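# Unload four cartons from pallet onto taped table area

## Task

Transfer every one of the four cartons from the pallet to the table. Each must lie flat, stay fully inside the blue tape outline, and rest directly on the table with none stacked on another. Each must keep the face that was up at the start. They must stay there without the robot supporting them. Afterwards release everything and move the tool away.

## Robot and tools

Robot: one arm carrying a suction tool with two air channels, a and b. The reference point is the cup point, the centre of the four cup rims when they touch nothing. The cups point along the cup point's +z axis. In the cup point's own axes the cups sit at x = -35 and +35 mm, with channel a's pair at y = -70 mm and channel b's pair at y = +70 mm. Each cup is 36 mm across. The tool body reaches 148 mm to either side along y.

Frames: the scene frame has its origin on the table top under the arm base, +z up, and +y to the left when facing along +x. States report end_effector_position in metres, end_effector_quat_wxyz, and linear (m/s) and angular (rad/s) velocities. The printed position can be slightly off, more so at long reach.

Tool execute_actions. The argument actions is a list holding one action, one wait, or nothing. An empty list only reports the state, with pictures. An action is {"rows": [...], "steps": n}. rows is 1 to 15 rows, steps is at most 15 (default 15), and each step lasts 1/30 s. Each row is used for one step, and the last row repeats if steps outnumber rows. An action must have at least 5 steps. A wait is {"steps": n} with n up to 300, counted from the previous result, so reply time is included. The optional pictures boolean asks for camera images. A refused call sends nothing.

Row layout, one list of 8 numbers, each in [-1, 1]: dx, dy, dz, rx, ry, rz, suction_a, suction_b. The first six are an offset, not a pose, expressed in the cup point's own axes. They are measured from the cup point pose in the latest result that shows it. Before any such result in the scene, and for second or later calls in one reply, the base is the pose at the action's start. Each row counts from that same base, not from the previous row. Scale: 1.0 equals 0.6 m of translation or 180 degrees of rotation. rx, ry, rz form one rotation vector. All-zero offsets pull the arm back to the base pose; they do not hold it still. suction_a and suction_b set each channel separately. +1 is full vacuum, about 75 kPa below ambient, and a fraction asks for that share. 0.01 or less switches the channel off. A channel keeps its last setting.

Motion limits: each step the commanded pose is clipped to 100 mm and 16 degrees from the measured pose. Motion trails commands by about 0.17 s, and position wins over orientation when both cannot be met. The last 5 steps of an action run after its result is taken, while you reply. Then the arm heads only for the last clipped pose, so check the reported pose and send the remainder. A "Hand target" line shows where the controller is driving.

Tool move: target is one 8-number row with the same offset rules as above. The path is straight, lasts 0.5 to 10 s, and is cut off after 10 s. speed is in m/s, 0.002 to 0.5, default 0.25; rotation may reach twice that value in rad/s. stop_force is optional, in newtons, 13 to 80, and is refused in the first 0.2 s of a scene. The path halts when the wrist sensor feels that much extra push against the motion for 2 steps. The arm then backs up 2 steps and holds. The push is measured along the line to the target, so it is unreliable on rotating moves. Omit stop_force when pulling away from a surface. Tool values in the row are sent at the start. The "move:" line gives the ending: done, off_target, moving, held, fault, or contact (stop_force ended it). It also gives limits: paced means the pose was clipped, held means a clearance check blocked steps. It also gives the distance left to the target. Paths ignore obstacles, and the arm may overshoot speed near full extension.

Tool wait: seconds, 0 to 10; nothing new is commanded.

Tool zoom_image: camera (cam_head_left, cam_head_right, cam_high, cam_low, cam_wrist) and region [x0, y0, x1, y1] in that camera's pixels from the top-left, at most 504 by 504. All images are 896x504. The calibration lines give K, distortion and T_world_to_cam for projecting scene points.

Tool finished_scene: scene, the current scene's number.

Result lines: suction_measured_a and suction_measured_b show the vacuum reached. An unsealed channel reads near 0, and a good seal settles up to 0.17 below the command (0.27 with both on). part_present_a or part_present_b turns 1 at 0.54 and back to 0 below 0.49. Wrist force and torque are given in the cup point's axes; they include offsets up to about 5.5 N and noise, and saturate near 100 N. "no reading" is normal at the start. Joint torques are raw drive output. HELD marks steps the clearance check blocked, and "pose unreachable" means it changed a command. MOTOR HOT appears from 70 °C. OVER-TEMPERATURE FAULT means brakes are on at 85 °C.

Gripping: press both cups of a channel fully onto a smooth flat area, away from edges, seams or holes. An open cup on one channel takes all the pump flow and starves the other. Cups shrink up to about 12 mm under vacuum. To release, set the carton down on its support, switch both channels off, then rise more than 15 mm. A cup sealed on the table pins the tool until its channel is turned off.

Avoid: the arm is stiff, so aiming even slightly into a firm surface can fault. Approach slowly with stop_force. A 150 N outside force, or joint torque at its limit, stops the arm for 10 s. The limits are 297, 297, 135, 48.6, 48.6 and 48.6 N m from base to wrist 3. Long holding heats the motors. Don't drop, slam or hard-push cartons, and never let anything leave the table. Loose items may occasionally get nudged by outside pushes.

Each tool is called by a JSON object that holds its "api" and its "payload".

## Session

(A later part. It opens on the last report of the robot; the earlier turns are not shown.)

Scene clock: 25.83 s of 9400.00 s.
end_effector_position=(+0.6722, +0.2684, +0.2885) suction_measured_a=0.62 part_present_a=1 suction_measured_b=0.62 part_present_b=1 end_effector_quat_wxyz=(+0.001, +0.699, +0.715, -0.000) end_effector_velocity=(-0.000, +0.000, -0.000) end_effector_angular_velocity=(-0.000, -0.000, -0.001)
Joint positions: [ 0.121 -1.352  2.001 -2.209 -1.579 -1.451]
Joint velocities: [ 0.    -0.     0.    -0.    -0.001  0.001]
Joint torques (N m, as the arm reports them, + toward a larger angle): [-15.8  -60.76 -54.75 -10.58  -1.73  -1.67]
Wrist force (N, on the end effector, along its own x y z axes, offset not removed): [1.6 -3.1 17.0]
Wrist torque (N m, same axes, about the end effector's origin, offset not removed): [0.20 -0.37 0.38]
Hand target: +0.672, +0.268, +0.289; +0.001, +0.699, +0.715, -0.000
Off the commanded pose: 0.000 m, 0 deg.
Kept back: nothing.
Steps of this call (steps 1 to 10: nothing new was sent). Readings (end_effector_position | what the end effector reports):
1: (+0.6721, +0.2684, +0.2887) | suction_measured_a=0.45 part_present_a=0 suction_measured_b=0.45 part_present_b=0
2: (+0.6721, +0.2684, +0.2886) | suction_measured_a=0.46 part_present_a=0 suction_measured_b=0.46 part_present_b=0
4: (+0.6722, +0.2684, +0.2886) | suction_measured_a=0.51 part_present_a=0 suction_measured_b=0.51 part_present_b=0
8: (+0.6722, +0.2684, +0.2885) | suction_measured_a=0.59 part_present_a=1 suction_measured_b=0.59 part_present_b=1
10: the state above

{"api": "move", "payload": {"target": [-0.63,-0.175,-0.05,0,0,0,1,1], "speed": 0.4}}

{"api": "move", "payload": {"target": [-0.056,0,0.257,0,0,0,1,1], "speed": 0.3}}

{"api": "move", "payload": {"target": [0,0,0.03,0,0,0,1,1], "speed": 0.01, "stop_force": 14}}

Scene clock: 27.90 s of 9400.00 s.
end_effector_position=(+0.5752, -0.1107, +0.3186) suction_measured_a=0.74 part_present_a=1 suction_measured_b=0.74 part_present_b=1 end_effector_quat_wxyz=(+0.000, +0.699, +0.715, +0.000) end_effector_velocity=(+0.000, -0.003, +0.001) end_effector_angular_velocity=(-0.001, -0.002, +0.000)
Joint positions: [-0.503 -1.613  2.221 -2.174 -1.583 -2.075]
Joint velocities: [-0.005 -0.001 -0.002  0.001  0.    -0.005]
Joint torques (N m, as the arm reports them, + toward a larger angle): [-15.8  -69.14 -71.78  -4.96   3.2   -1.87]
Wrist force (N, on the end effector, along its own x y z axes, offset not removed): [-2.0 -0.6 17.0]
Wrist torque (N m, same axes, about the end effector's origin, offset not removed): [0.44 0.06 0.40]
Hand target: +0.575, -0.111, +0.319; +0.000, +0.699, +0.715, +0.000
Off the commanded pose: 0.001 m, 0 deg.
Kept back: nothing.
move: done
camera_calibration (this result's frames):
cam_wrist: T_world_to_cam=[[-0.997681, -0.0680643, 0.000844383, 0.569098], [-0.0526261, 0.779138, 0.62464, -0.0415036], [-0.0431735, 0.623146, -0.780913, 0.477166], [0, 0, 0, 1]] pos_world=[0.586195, -0.226272, 0.39807]

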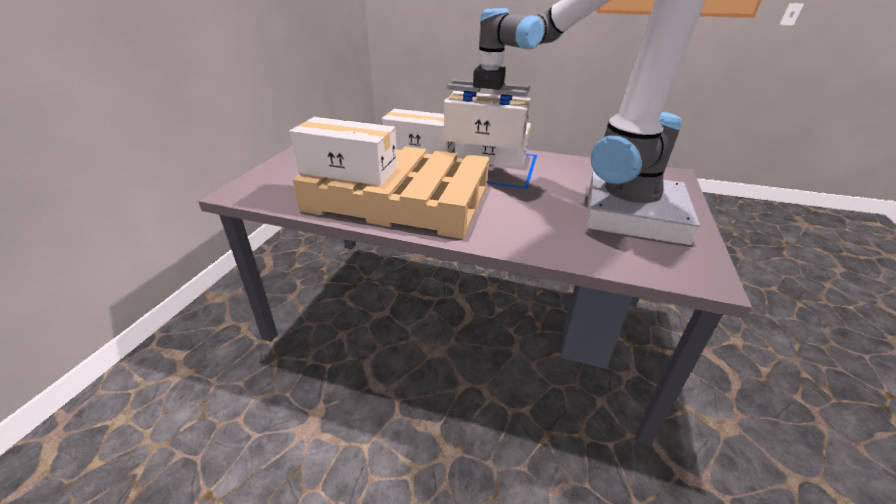

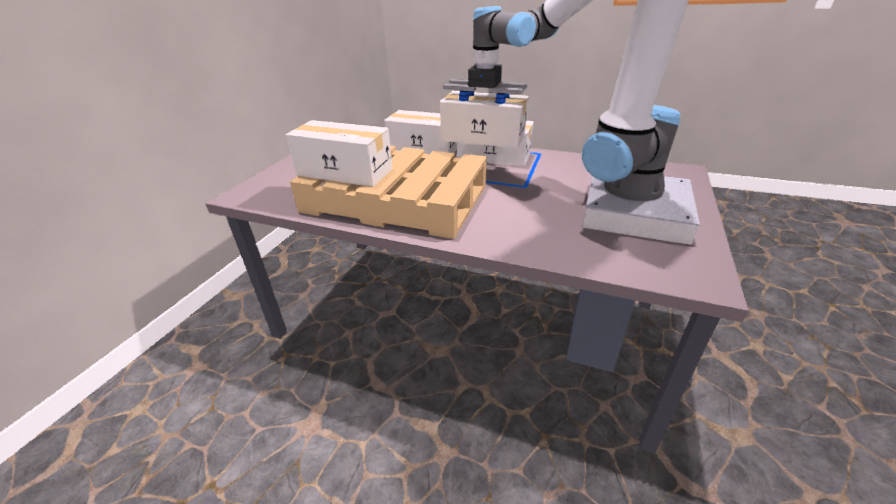

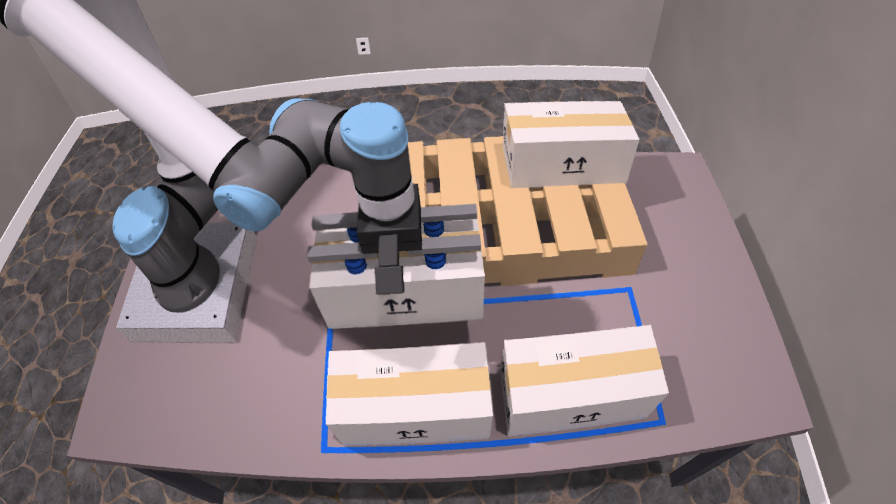

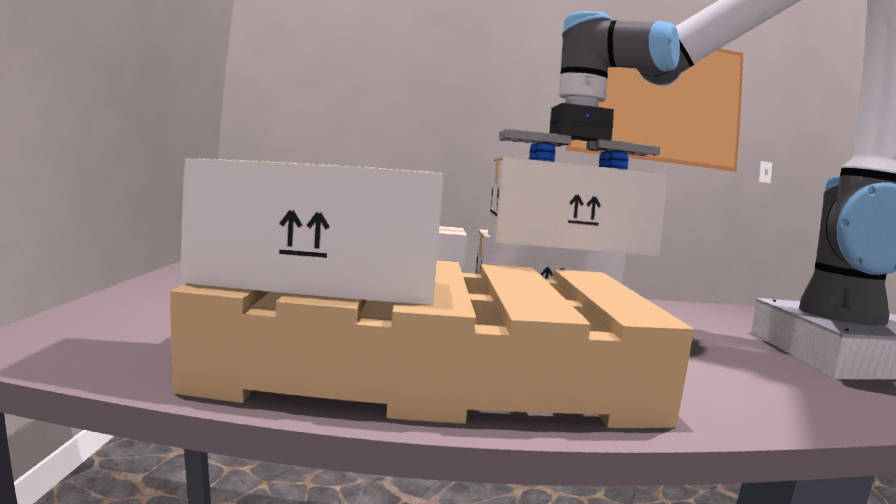

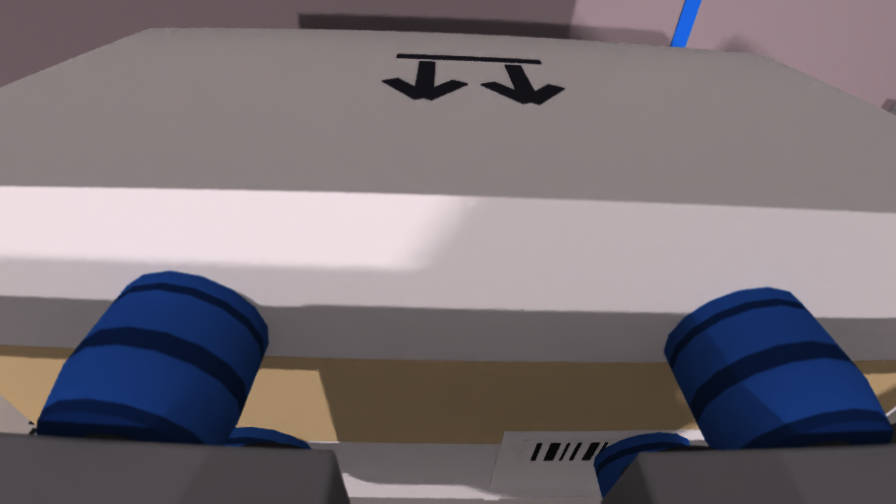

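Scene clock: 29.20 s of 9400.00 s.
end_effector_position=(+0.5761, -0.1444, +0.1650) suction_measured_a=0.74 part_present_a=1 suction_measured_b=0.74 part_present_b=1 end_effector_quat_wxyz=(+0.000, +0.699, +0.715, +0.000) end_effector_velocity=(-0.000, -0.000, -0.003) end_effector_angular_velocity=(+0.000, +0.001, +0.001)
Joint positions: [-0.557 -1.37   2.329 -2.526 -1.583 -2.13 ]
Joint velocities: [-0.001  0.006  0.002 -0.007 -0.    -0.002]
Joint torques (N m, as the arm reports them, + toward a larger angle): [-15.22 -50.37 -39.24 -10.37   3.15  -1.96]
Wrist force (N, on the end effector, along its own x y z axes, offset not removed): [-1.6 6.3 18.4]
Wrist torque (N m, same axes, about the end effector's origin, offset not removed): [1.37 0.12 0.24]
Hand target: +0.576, -0.144, +0.165; +0.000, +0.699, +0.715, +0.000
Off the commanded pose: 0.001 m, 0 deg.
Kept back: nothing.
move: done
camera_calibration (this result's frames):
cam_wrist: T_world_to_cam=[[-0.997681, -0.0680583, 0.00085683, 0.567828], [-0.0526081, 0.779059, 0.62474, 0.0806893], [-0.0431862, 0.623246, -0.780833, 0.378174], [0, 0, 0, 1]] pos_world=[0.587088, -0.259911, 0.244394]

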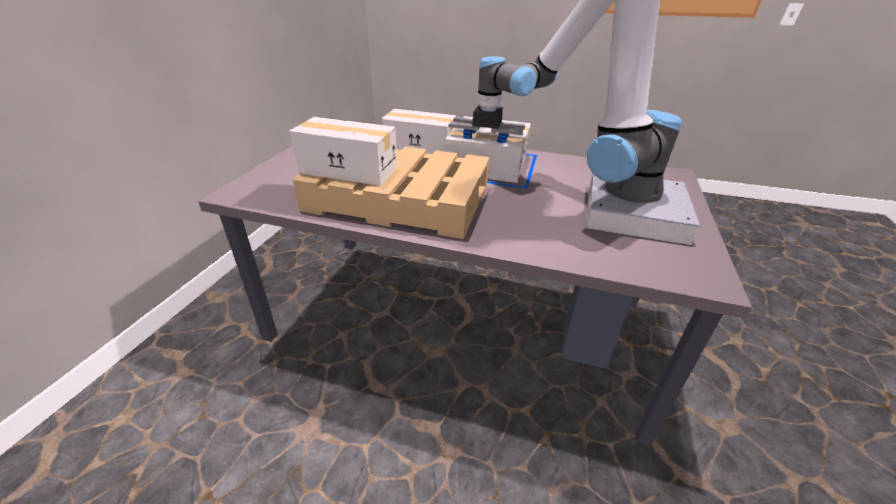

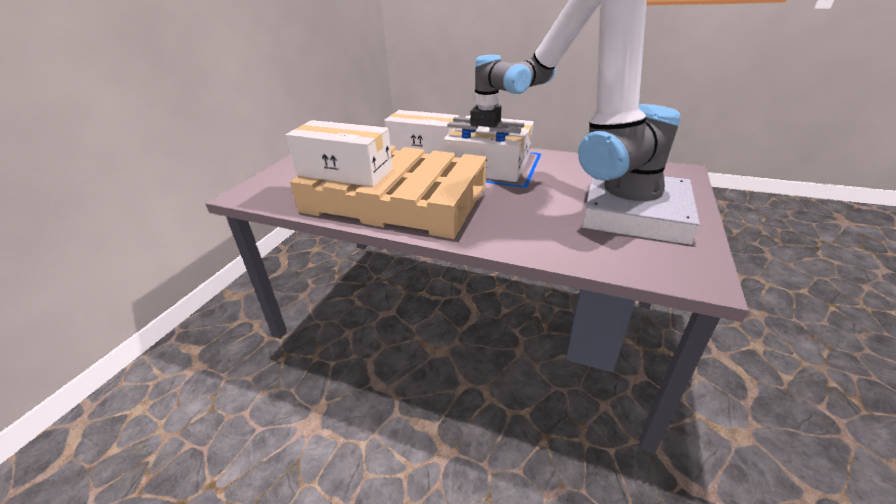

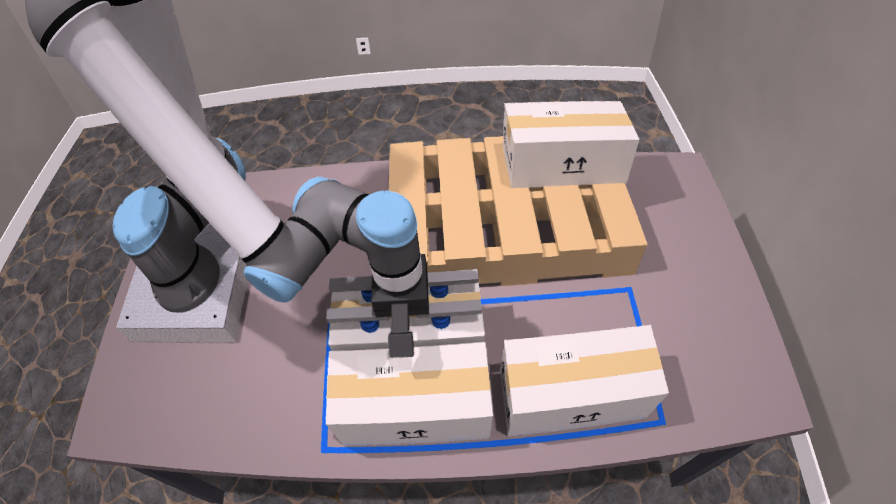

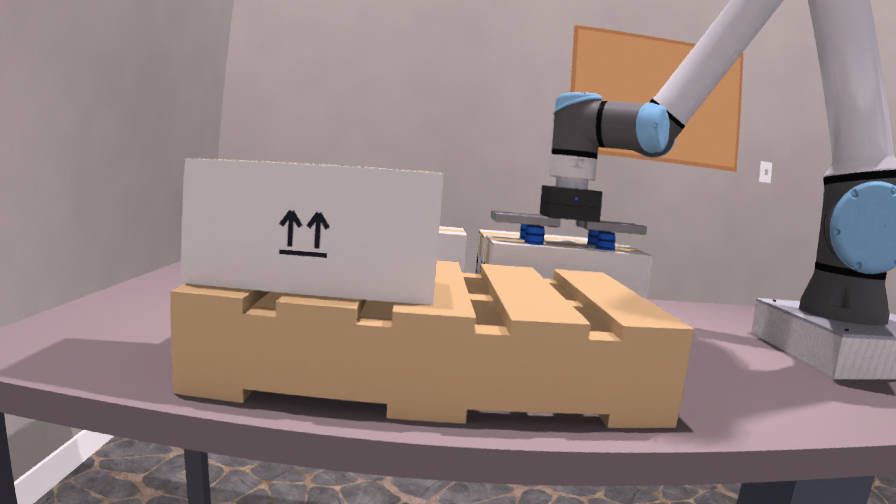

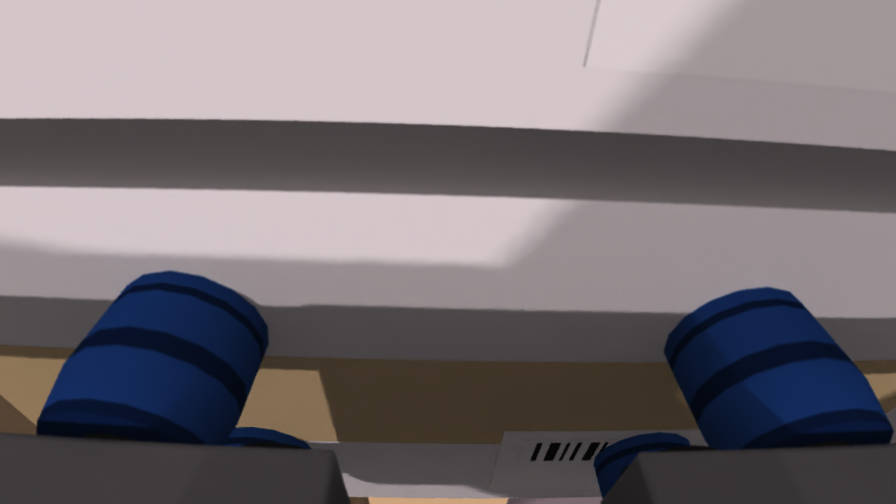

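Scene clock: 30.23 s of 9400.00 s.
end_effector_position=(+0.5762, -0.1444, +0.1587) suction_measured_a=0.74 part_present_a=1 suction_measured_b=0.74 part_present_b=1 end_effector_quat_wxyz=(+0.000, +0.699, +0.715, +0.000) end_effector_velocity=(-0.002, +0.001, +0.001) end_effector_angular_velocity=(+0.002, +0.006, +0.000)
Joint positions: [-0.558 -1.358  2.333 -2.541 -1.583 -2.13 ]
Joint velocities: [ 0.    -0.004  0.     0.009 -0.001 -0.   ]
Joint torques (N m, as the arm reports them, + toward a larger angle): [-15.21 -63.48 -32.53  -2.29   2.91  -1.77]
Wrist force (N, on the end effector, along its own x y z axes, offset not removed): [-4.0 7.3 -19.2]
Wrist torque (N m, same axes, about the end effector's origin, offset not removed): [3.36 0.93 0.12]
Hand target: +0.576, -0.144, +0.159; +0.000, +0.699, +0.715, +0.000
Off the commanded pose: 0.012 m, 0 deg.
Kept back: nothing.
move: contact
camera_calibration (this result's frames):
cam_wrist: T_world_to_cam=[[-0.997681, -0.068066, 0.000761564, 0.567892], [-0.0526761, 0.779093, 0.624692, 0.0847219], [-0.0431136, 0.623203, -0.780871, 0.373213], [0, 0, 0, 1]] pos_world=[0.587128, -0.25994, 0.238074]

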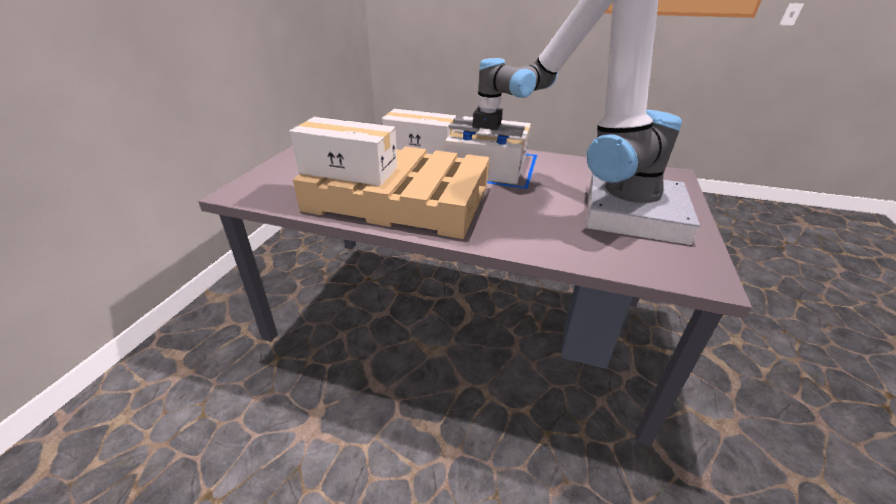

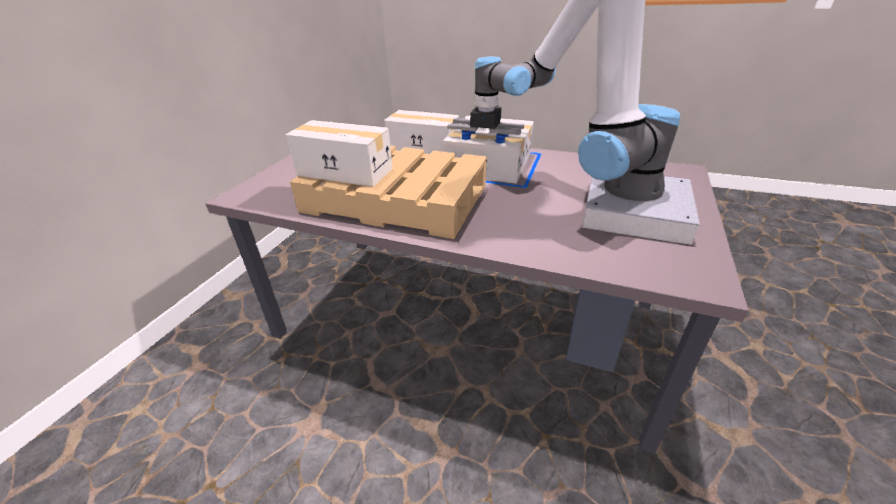

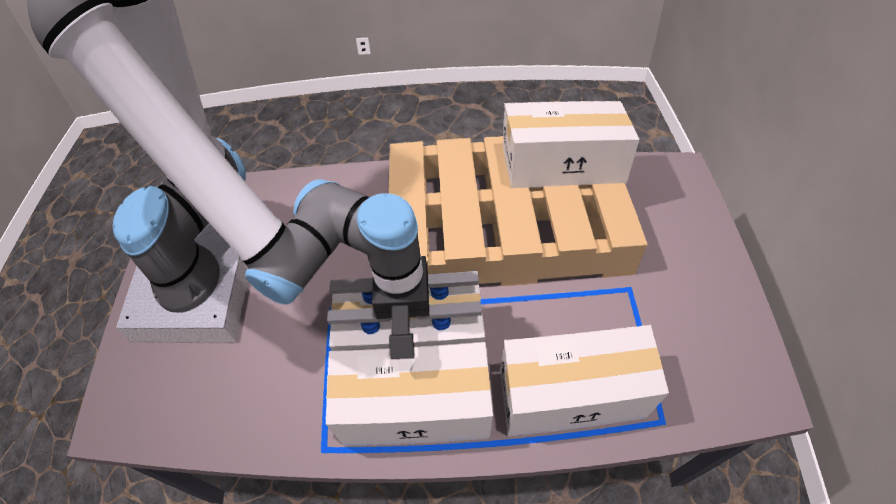

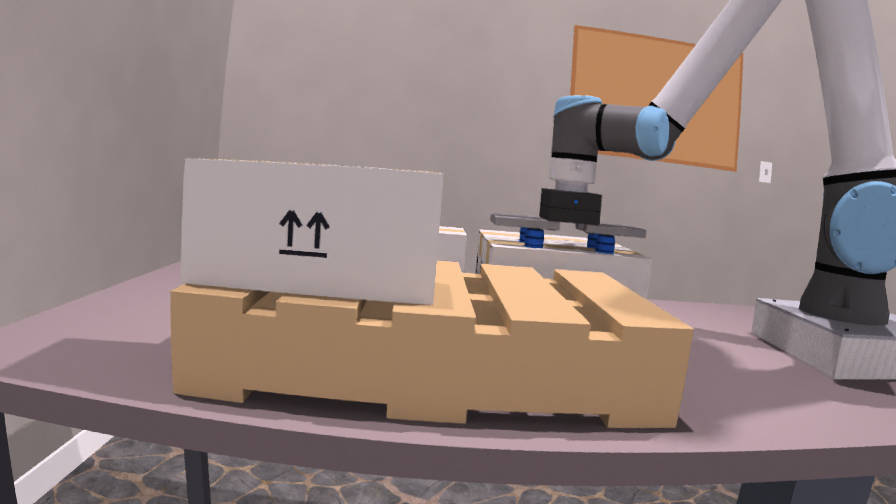

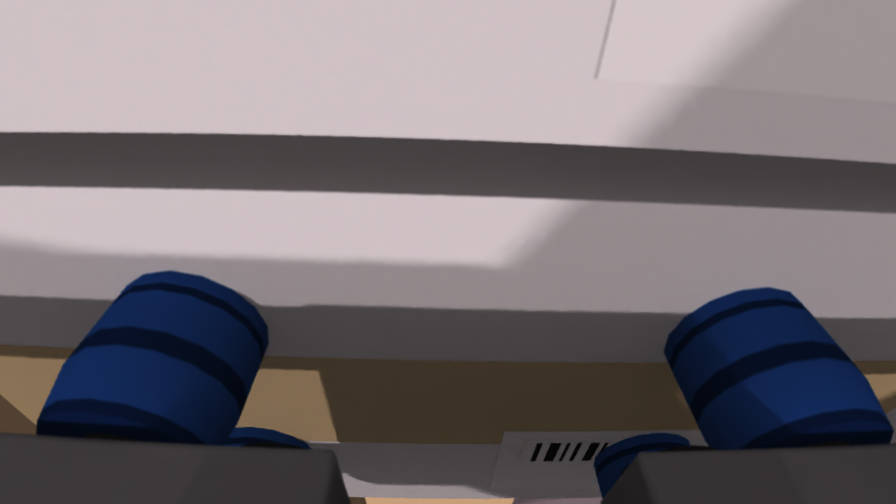

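{"api": "execute_actions", "payload": {"actions": [{"rows":[[0,0,0,0,0,0,0,0]],"steps":5}]}}

{"api": "move", "payload": {"target": [0,0,-0.262,0,0,0,0,0], "speed": 0.4}}

{"api": "move", "payload": {"target": [0.686,0.684,0,0,0,0,0,0], "speed": 0.5}}

{"api": "move", "payload": {"target": [0,0,0.043,0,0,0,1,1], "speed": 0.04, "stop_force": 35}}

{"api": "execute_actions", "payload": {"actions": [{"steps":10}]}}

{"api": "zoom_image", "payload": {"camera": "cam_head_right", "region": [460,130,560,200]}}

Scene clock: 30.50 s of 9400.00 s.
end_effector_position=(+0.5760, -0.1443, +0.1588) suction_measured_a=0.74 part_present_a=1 suction_measured_b=0.74 part_present_b=1 end_effector_quat_wxyz=(+0.000, +0.699, +0.715, +0.000) end_effector_velocity=(-0.001, +0.001, -0.000) end_effector_angular_velocity=(+0.001, +0.001, +0.000)
Joint positions: [-0.558 -1.359  2.333 -2.54  -1.583 -2.13 ]
Joint velocities: [ 0.    -0.001  0.001  0.001  0.     0.   ]
Joint torques (N m, as the arm reports them, + toward a larger angle): [-13.14 -77.55 -44.72  -3.02   2.96  -0.96]
Wrist force (N, on the end effector, along its own x y z axes, offset not removed): [-5.2 4.1 6.2]
Wrist torque (N m, same axes, about the end effector's origin, offset not removed): [0.75 0.84 0.29]
Kept back: the last 5 steps of this action.
Steps of this call (steps 1 to 8: nothing new was sent). Readings (end_effector_position | what the end effector reports):
1: (+0.5761, -0.1444, +0.1587) | suction_measured_a=0.74 part_present_a=1 suction_measured_b=0.74 part_present_b=1
2: (+0.5761, -0.1443, +0.1587) | suction_measured_a=0.74 part_present_a=1 suction_measured_b=0.74 part_present_b=1
4: (+0.5760, -0.1443, +0.1588) | suction_measured_a=0.74 part_present_a=1 suction_measured_b=0.74 part_present_b=1
8: the state above

Scene clock: 31.93 s of 9400.00 s.
end_effector_position=(+0.5761, -0.1443, +0.3159) suction_measured_a=0.00 part_present_a=0 suction_measured_b=0.00 part_present_b=0 end_effector_quat_wxyz=(+0.001, +0.699, +0.715, +0.000) end_effector_velocity=(-0.000, -0.000, +0.003) end_effector_angular_velocity=(-0.000, +0.002, -0.000)
Joint positions: [-0.554 -1.597  2.211 -2.182 -1.583 -2.126]
Joint velocities: [-0.    -0.003 -0.003  0.008 -0.001 -0.   ]
Joint torques (N m, as the arm reports them, + toward a larger angle): [-14.76 -55.86 -57.95  -1.88  -3.05  -2.05]
Wrist force (N, on the end effector, along its own x y z axes, offset not removed): [-2.2 2.0 -3.8]
Wrist torque (N m, same axes, about the end effector's origin, offset not removed): [0.19 0.41 0.34]
Hand target: +0.576, -0.144, +0.316; +0.001, +0.699, +0.715, +0.000
Off your previous action's commanded pose: 0.001 m, 0 deg at its last step (step 5 of this call).
Off the commanded pose: 0.001 m, 0 deg.
Kept back: nothing.
move: done
camera_calibration (this result's frames):
cam_wrist: T_world_to_cam=[[-0.997681, -0.0680664, -0.0000983333, 0.567998], [-0.0532365, 0.779411, 0.624248, -0.013046], [-0.0424137, 0.622805, -0.781227, 0.495582], [0, 0, 0, 1]] pos_world=[0.587006, -0.259821, 0.395362]

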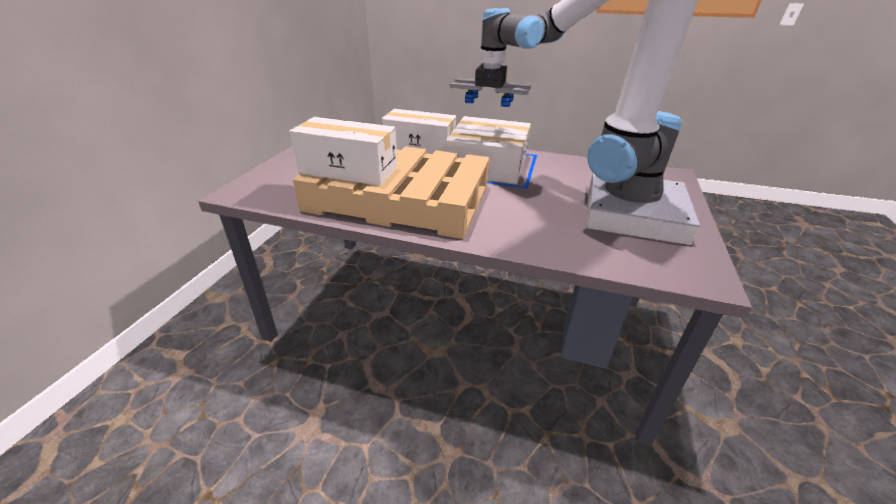

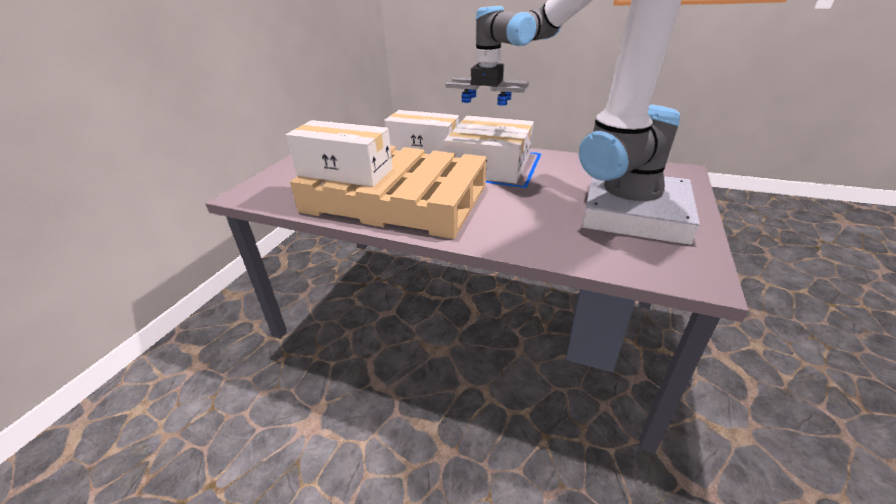

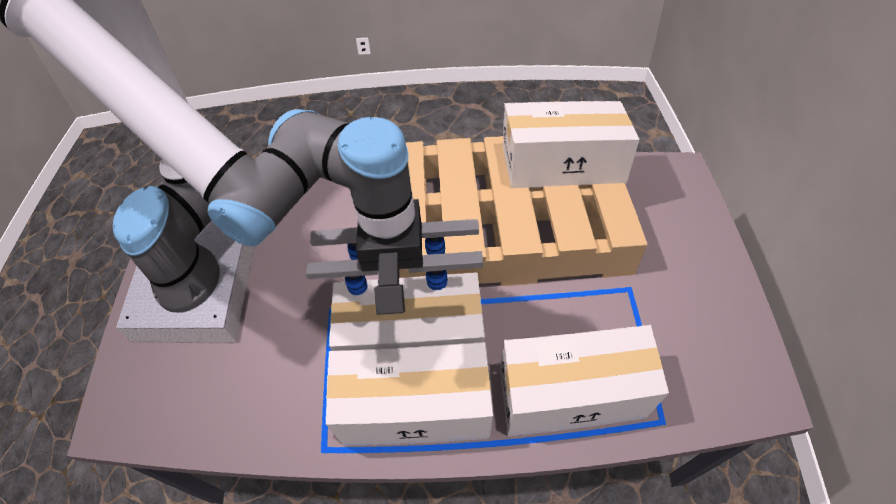

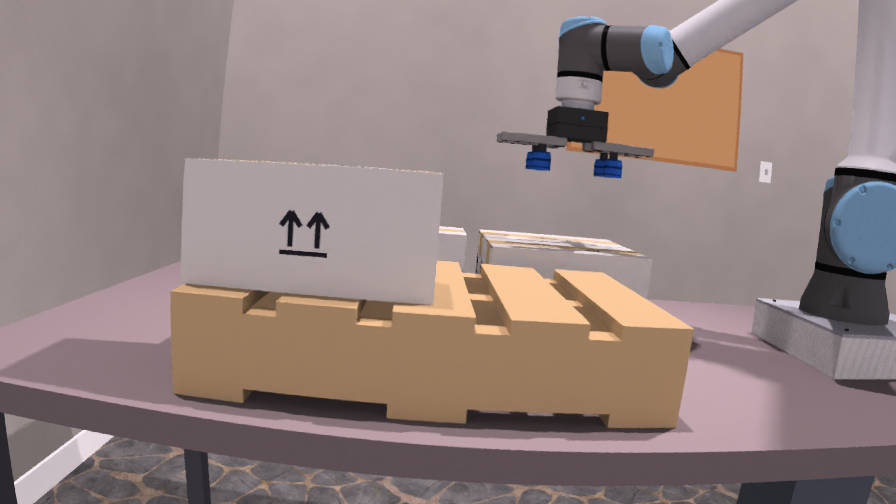

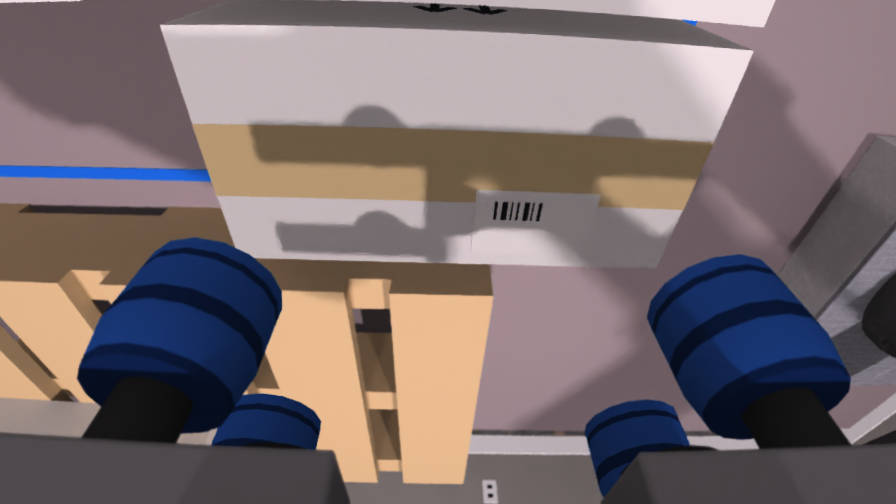

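Scene clock: 34.07 s of 9400.00 s.
end_effector_position=(+0.9774, +0.2750, +0.3164) suction_measured_a=0.00 part_present_a=0 suction_measured_b=0.00 part_present_b=0 end_effector_quat_wxyz=(+0.001, +0.699, +0.715, -0.000) end_effector_velocity=(+0.002, +0.001, -0.000) end_effector_angular_velocity=(-0.000, +0.002, +0.000)
Joint positions: [ 0.085 -0.946  1.341 -1.956 -1.58  -1.487]
Joint velocities: [ 0.001  0.005 -0.008  0.005 -0.     0.001]
Joint torques (N m, as the arm reports them, + toward a larger angle): [ 15.87 -85.76 -61.62  -2.01  -3.36   1.84]
Wrist force (N, on the end effector, along its own x y z axes, offset not removed): [1.2 3.6 -3.0]
Wrist torque (N m, same axes, about the end effector's origin, offset not removed): [0.63 -0.13 0.30]
Hand target: +0.978, +0.275, +0.316; +0.001, +0.699, +0.715, -0.000
Off the commanded pose: 0.001 m, 0 deg.
Kept back: nothing.
move: done; limits=paced
camera_calibration (this result's frames):
cam_wrist: T_world_to_cam=[[-0.99768, -0.068084, 0.000293483, 0.996814], [-0.0530525, 0.7801, 0.623402, -0.318914], [-0.0426726, 0.621939, -0.781902, 0.252548], [0, 0, 0, 1]] pos_world=[0.988358, 0.159582, 0.395986]

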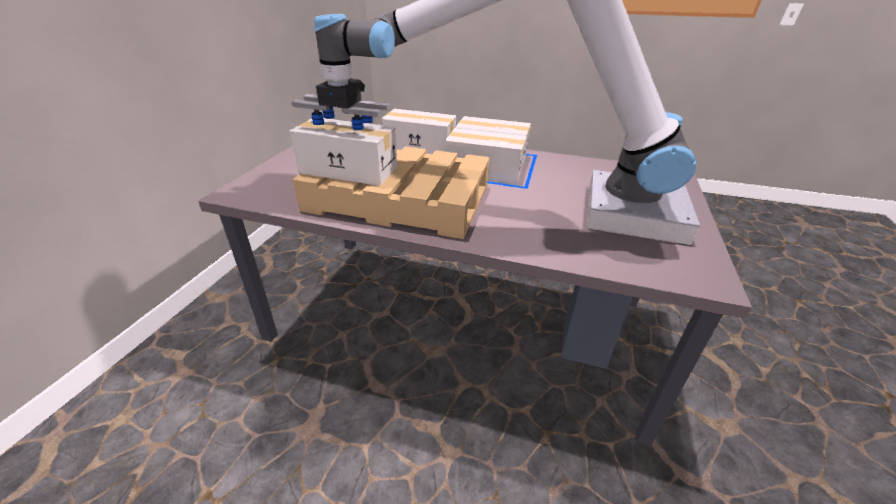

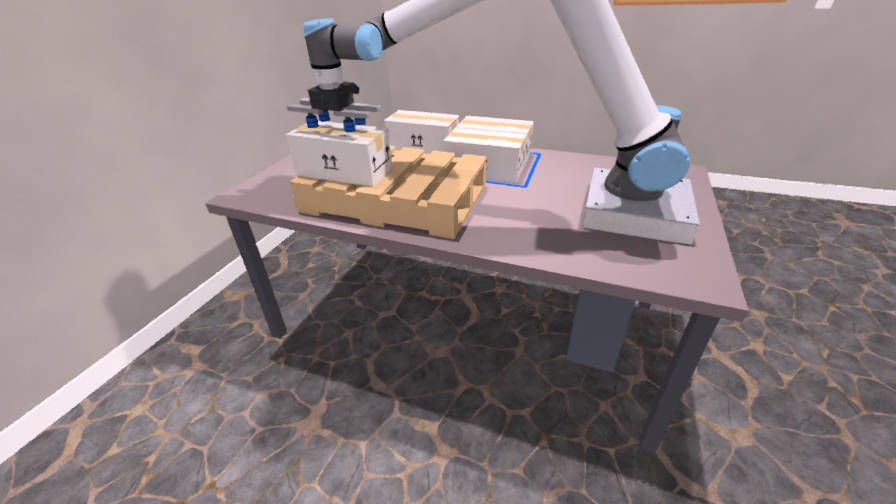

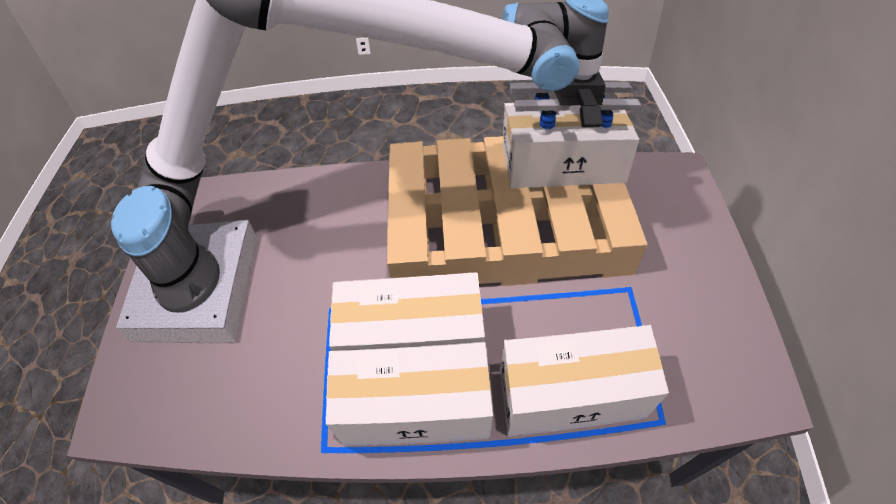

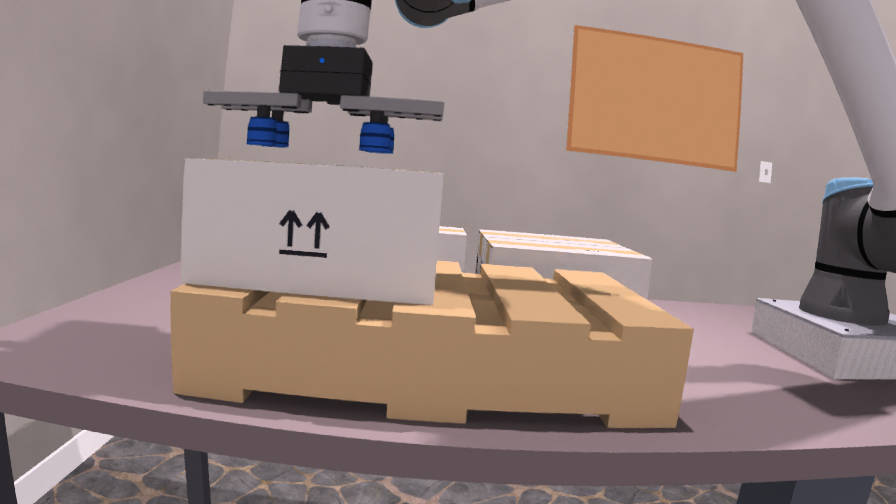

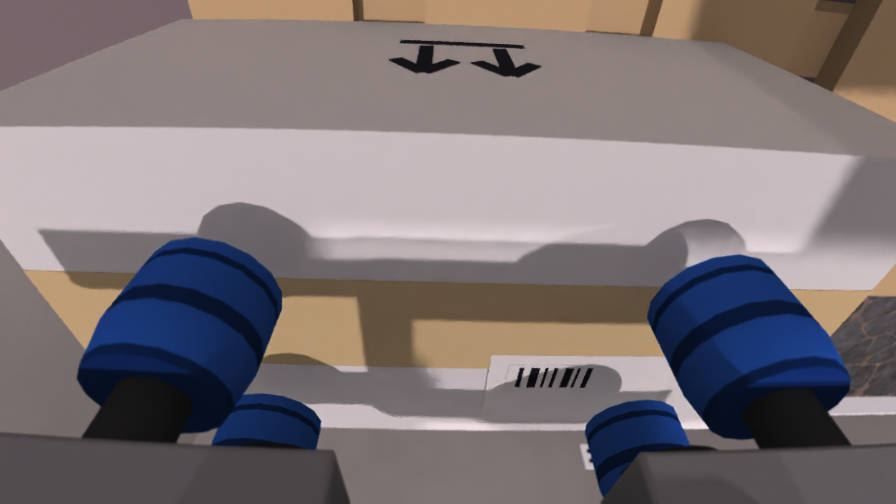

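Scene clock: 35.10 s of 9400.00 s.
end_effector_position=(+0.9774, +0.2749, +0.2907) suction_measured_a=0.40 part_present_a=0 suction_measured_b=0.40 part_present_b=0 end_effector_quat_wxyz=(+0.001, +0.699, +0.715, -0.000) end_effector_velocity=(+0.001, +0.000, -0.002) end_effector_angular_velocity=(+0.001, -0.002, -0.001)
Joint positions: [ 0.085 -0.929  1.362 -1.993 -1.58  -1.488]
Joint velocities: [ 0.     0.002  0.001 -0.004  0.001  0.001]
Joint torques (N m, as the arm reports them, + toward a larger angle): [ -15.87 -109.76  -60.87  -10.15   -2.62   -2.19]
Wrist force (N, on the end effector, along its own x y z axes, offset not removed): [-1.8 2.8 13.4]
Wrist torque (N m, same axes, about the end effector's origin, offset not removed): [0.81 0.26 0.40]
Hand target: +0.977, +0.275, +0.291; +0.001, +0.699, +0.715, -0.000
Off the commanded pose: 0.000 m, 0 deg.
Kept back: nothing.
move: done
camera_calibration (this result's frames):
cam_wrist: T_world_to_cam=[[-0.997679, -0.0680917, 0.000681441, 0.996684], [-0.0528181, 0.780129, 0.623385, -0.303107], [-0.0429789, 0.621902, -0.781915, 0.232827], [0, 0, 0, 1]] pos_world=[0.988368, 0.159533, 0.370324]

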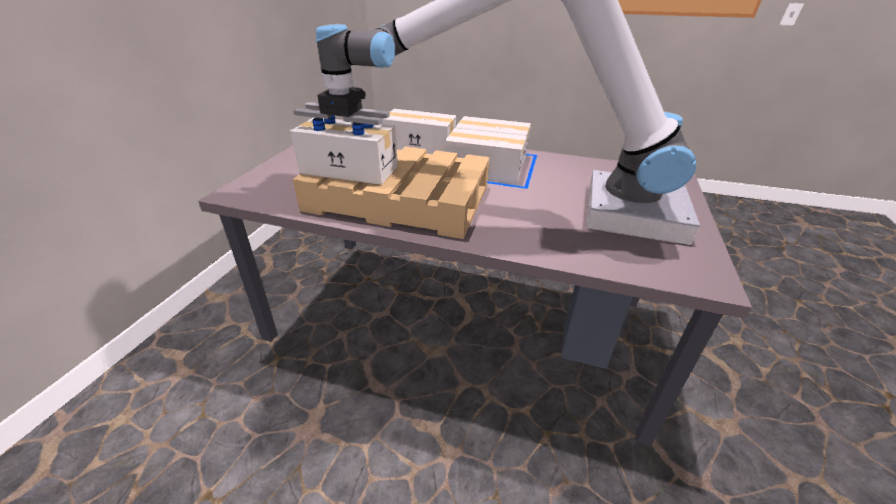

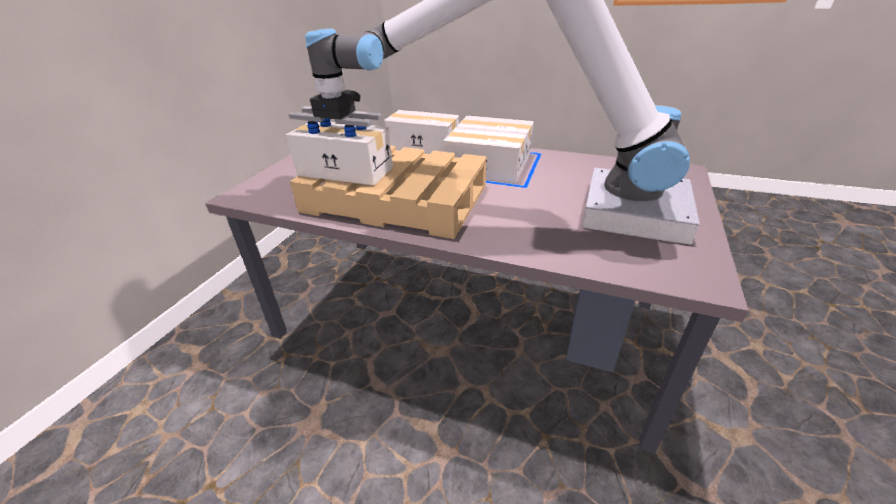

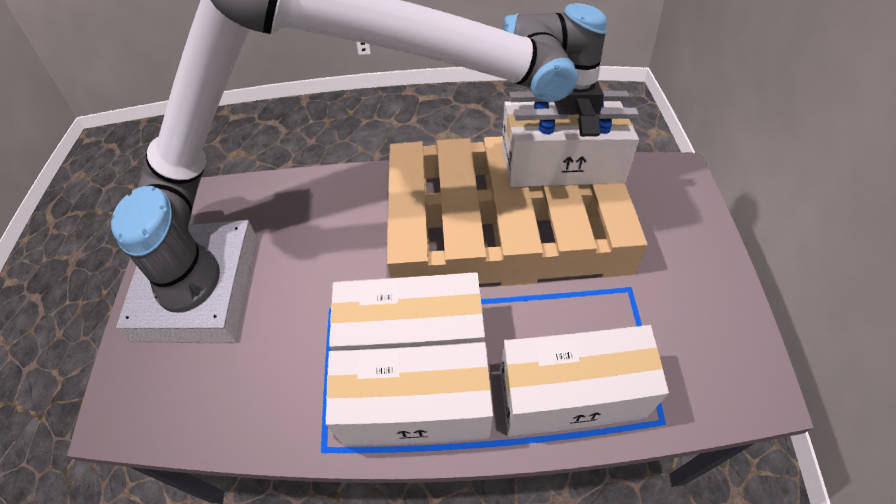

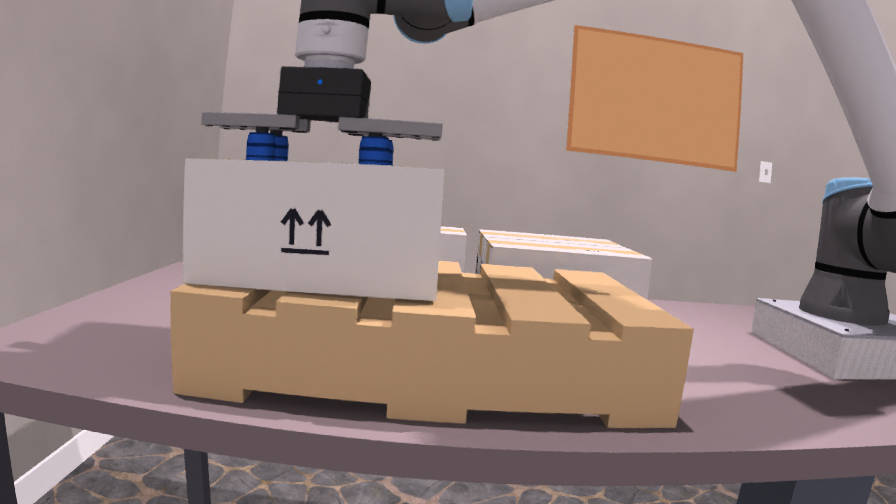

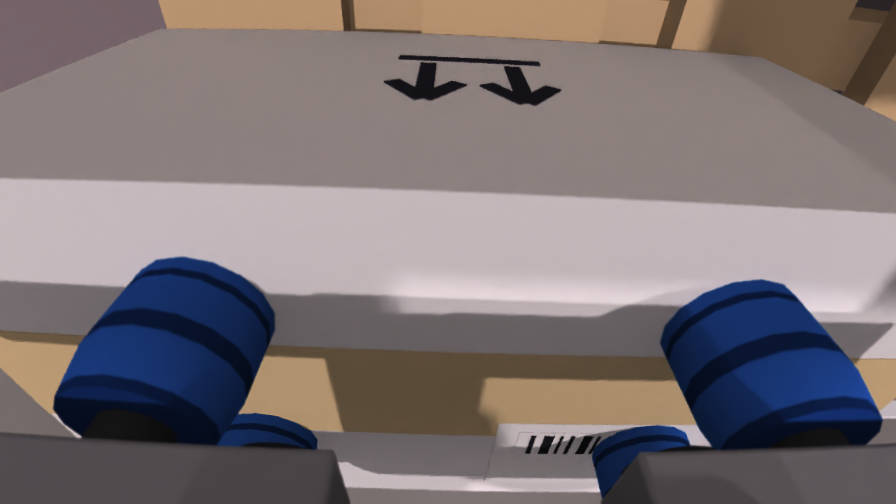

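Scene clock: 35.43 s of 9400.00 s.
end_effector_position=(+0.9775, +0.2749, +0.2906) suction_measured_a=0.61 part_present_a=1 suction_measured_b=0.61 part_present_b=1 end_effector_quat_wxyz=(+0.001, +0.699, +0.715, -0.000) end_effector_velocity=(+0.000, -0.000, +0.000) end_effector_angular_velocity=(-0.001, -0.000, -0.000)
Joint positions: [ 0.085 -0.929  1.362 -1.994 -1.58  -1.488]
Joint velocities: [ 0.     0.    -0.001  0.    -0.001  0.   ]
Joint torques (N m, as the arm reports them, + toward a larger angle): [ -13.36 -112.09  -63.1   -11.     -2.11   -1.85]
Wrist force (N, on the end effector, along its own x y z axes, offset not removed): [-1.6 3.1 14.1]
Wrist torque (N m, same axes, about the end effector's origin, offset not removed): [1.02 0.14 0.26]
Hand target: +0.977, +0.275, +0.291; +0.001, +0.699, +0.715, -0.000
Off the commanded pose: 0.000 m, 0 deg.
Kept back: nothing.
Steps of this call (steps 1 to 10: nothing new was sent). Readings (end_effector_position | what the end effector reports):
1: (+0.9774, +0.2749, +0.2906) | suction_measured_a=0.43 part_present_a=0 suction_measured_b=0.43 part_present_b=0
2: (+0.9774, +0.2749, +0.2906) | suction_measured_a=0.45 part_present_a=0 suction_measured_b=0.45 part_present_b=0
4: (+0.9775, +0.2749, +0.2906) | suction_measured_a=0.49 part_present_a=0 suction_measured_b=0.49 part_present_b=0
8: (+0.9775, +0.2749, +0.2906) | suction_measured_a=0.56 part_present_a=1 suction_measured_b=0.56 part_present_b=1
10: the state above

Region (460, 130, 560, 200) of cam_head_right's 896x504 image, scaled by 5.040, with more detail than that image has; it fills the top 353 rows of this view, and the rest is white.

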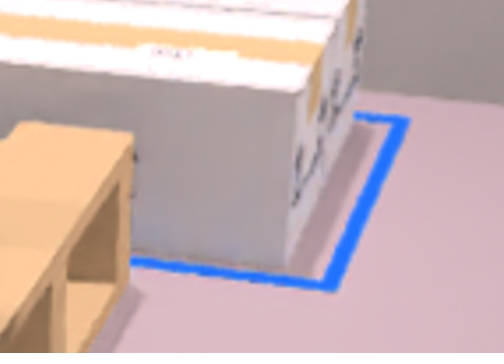

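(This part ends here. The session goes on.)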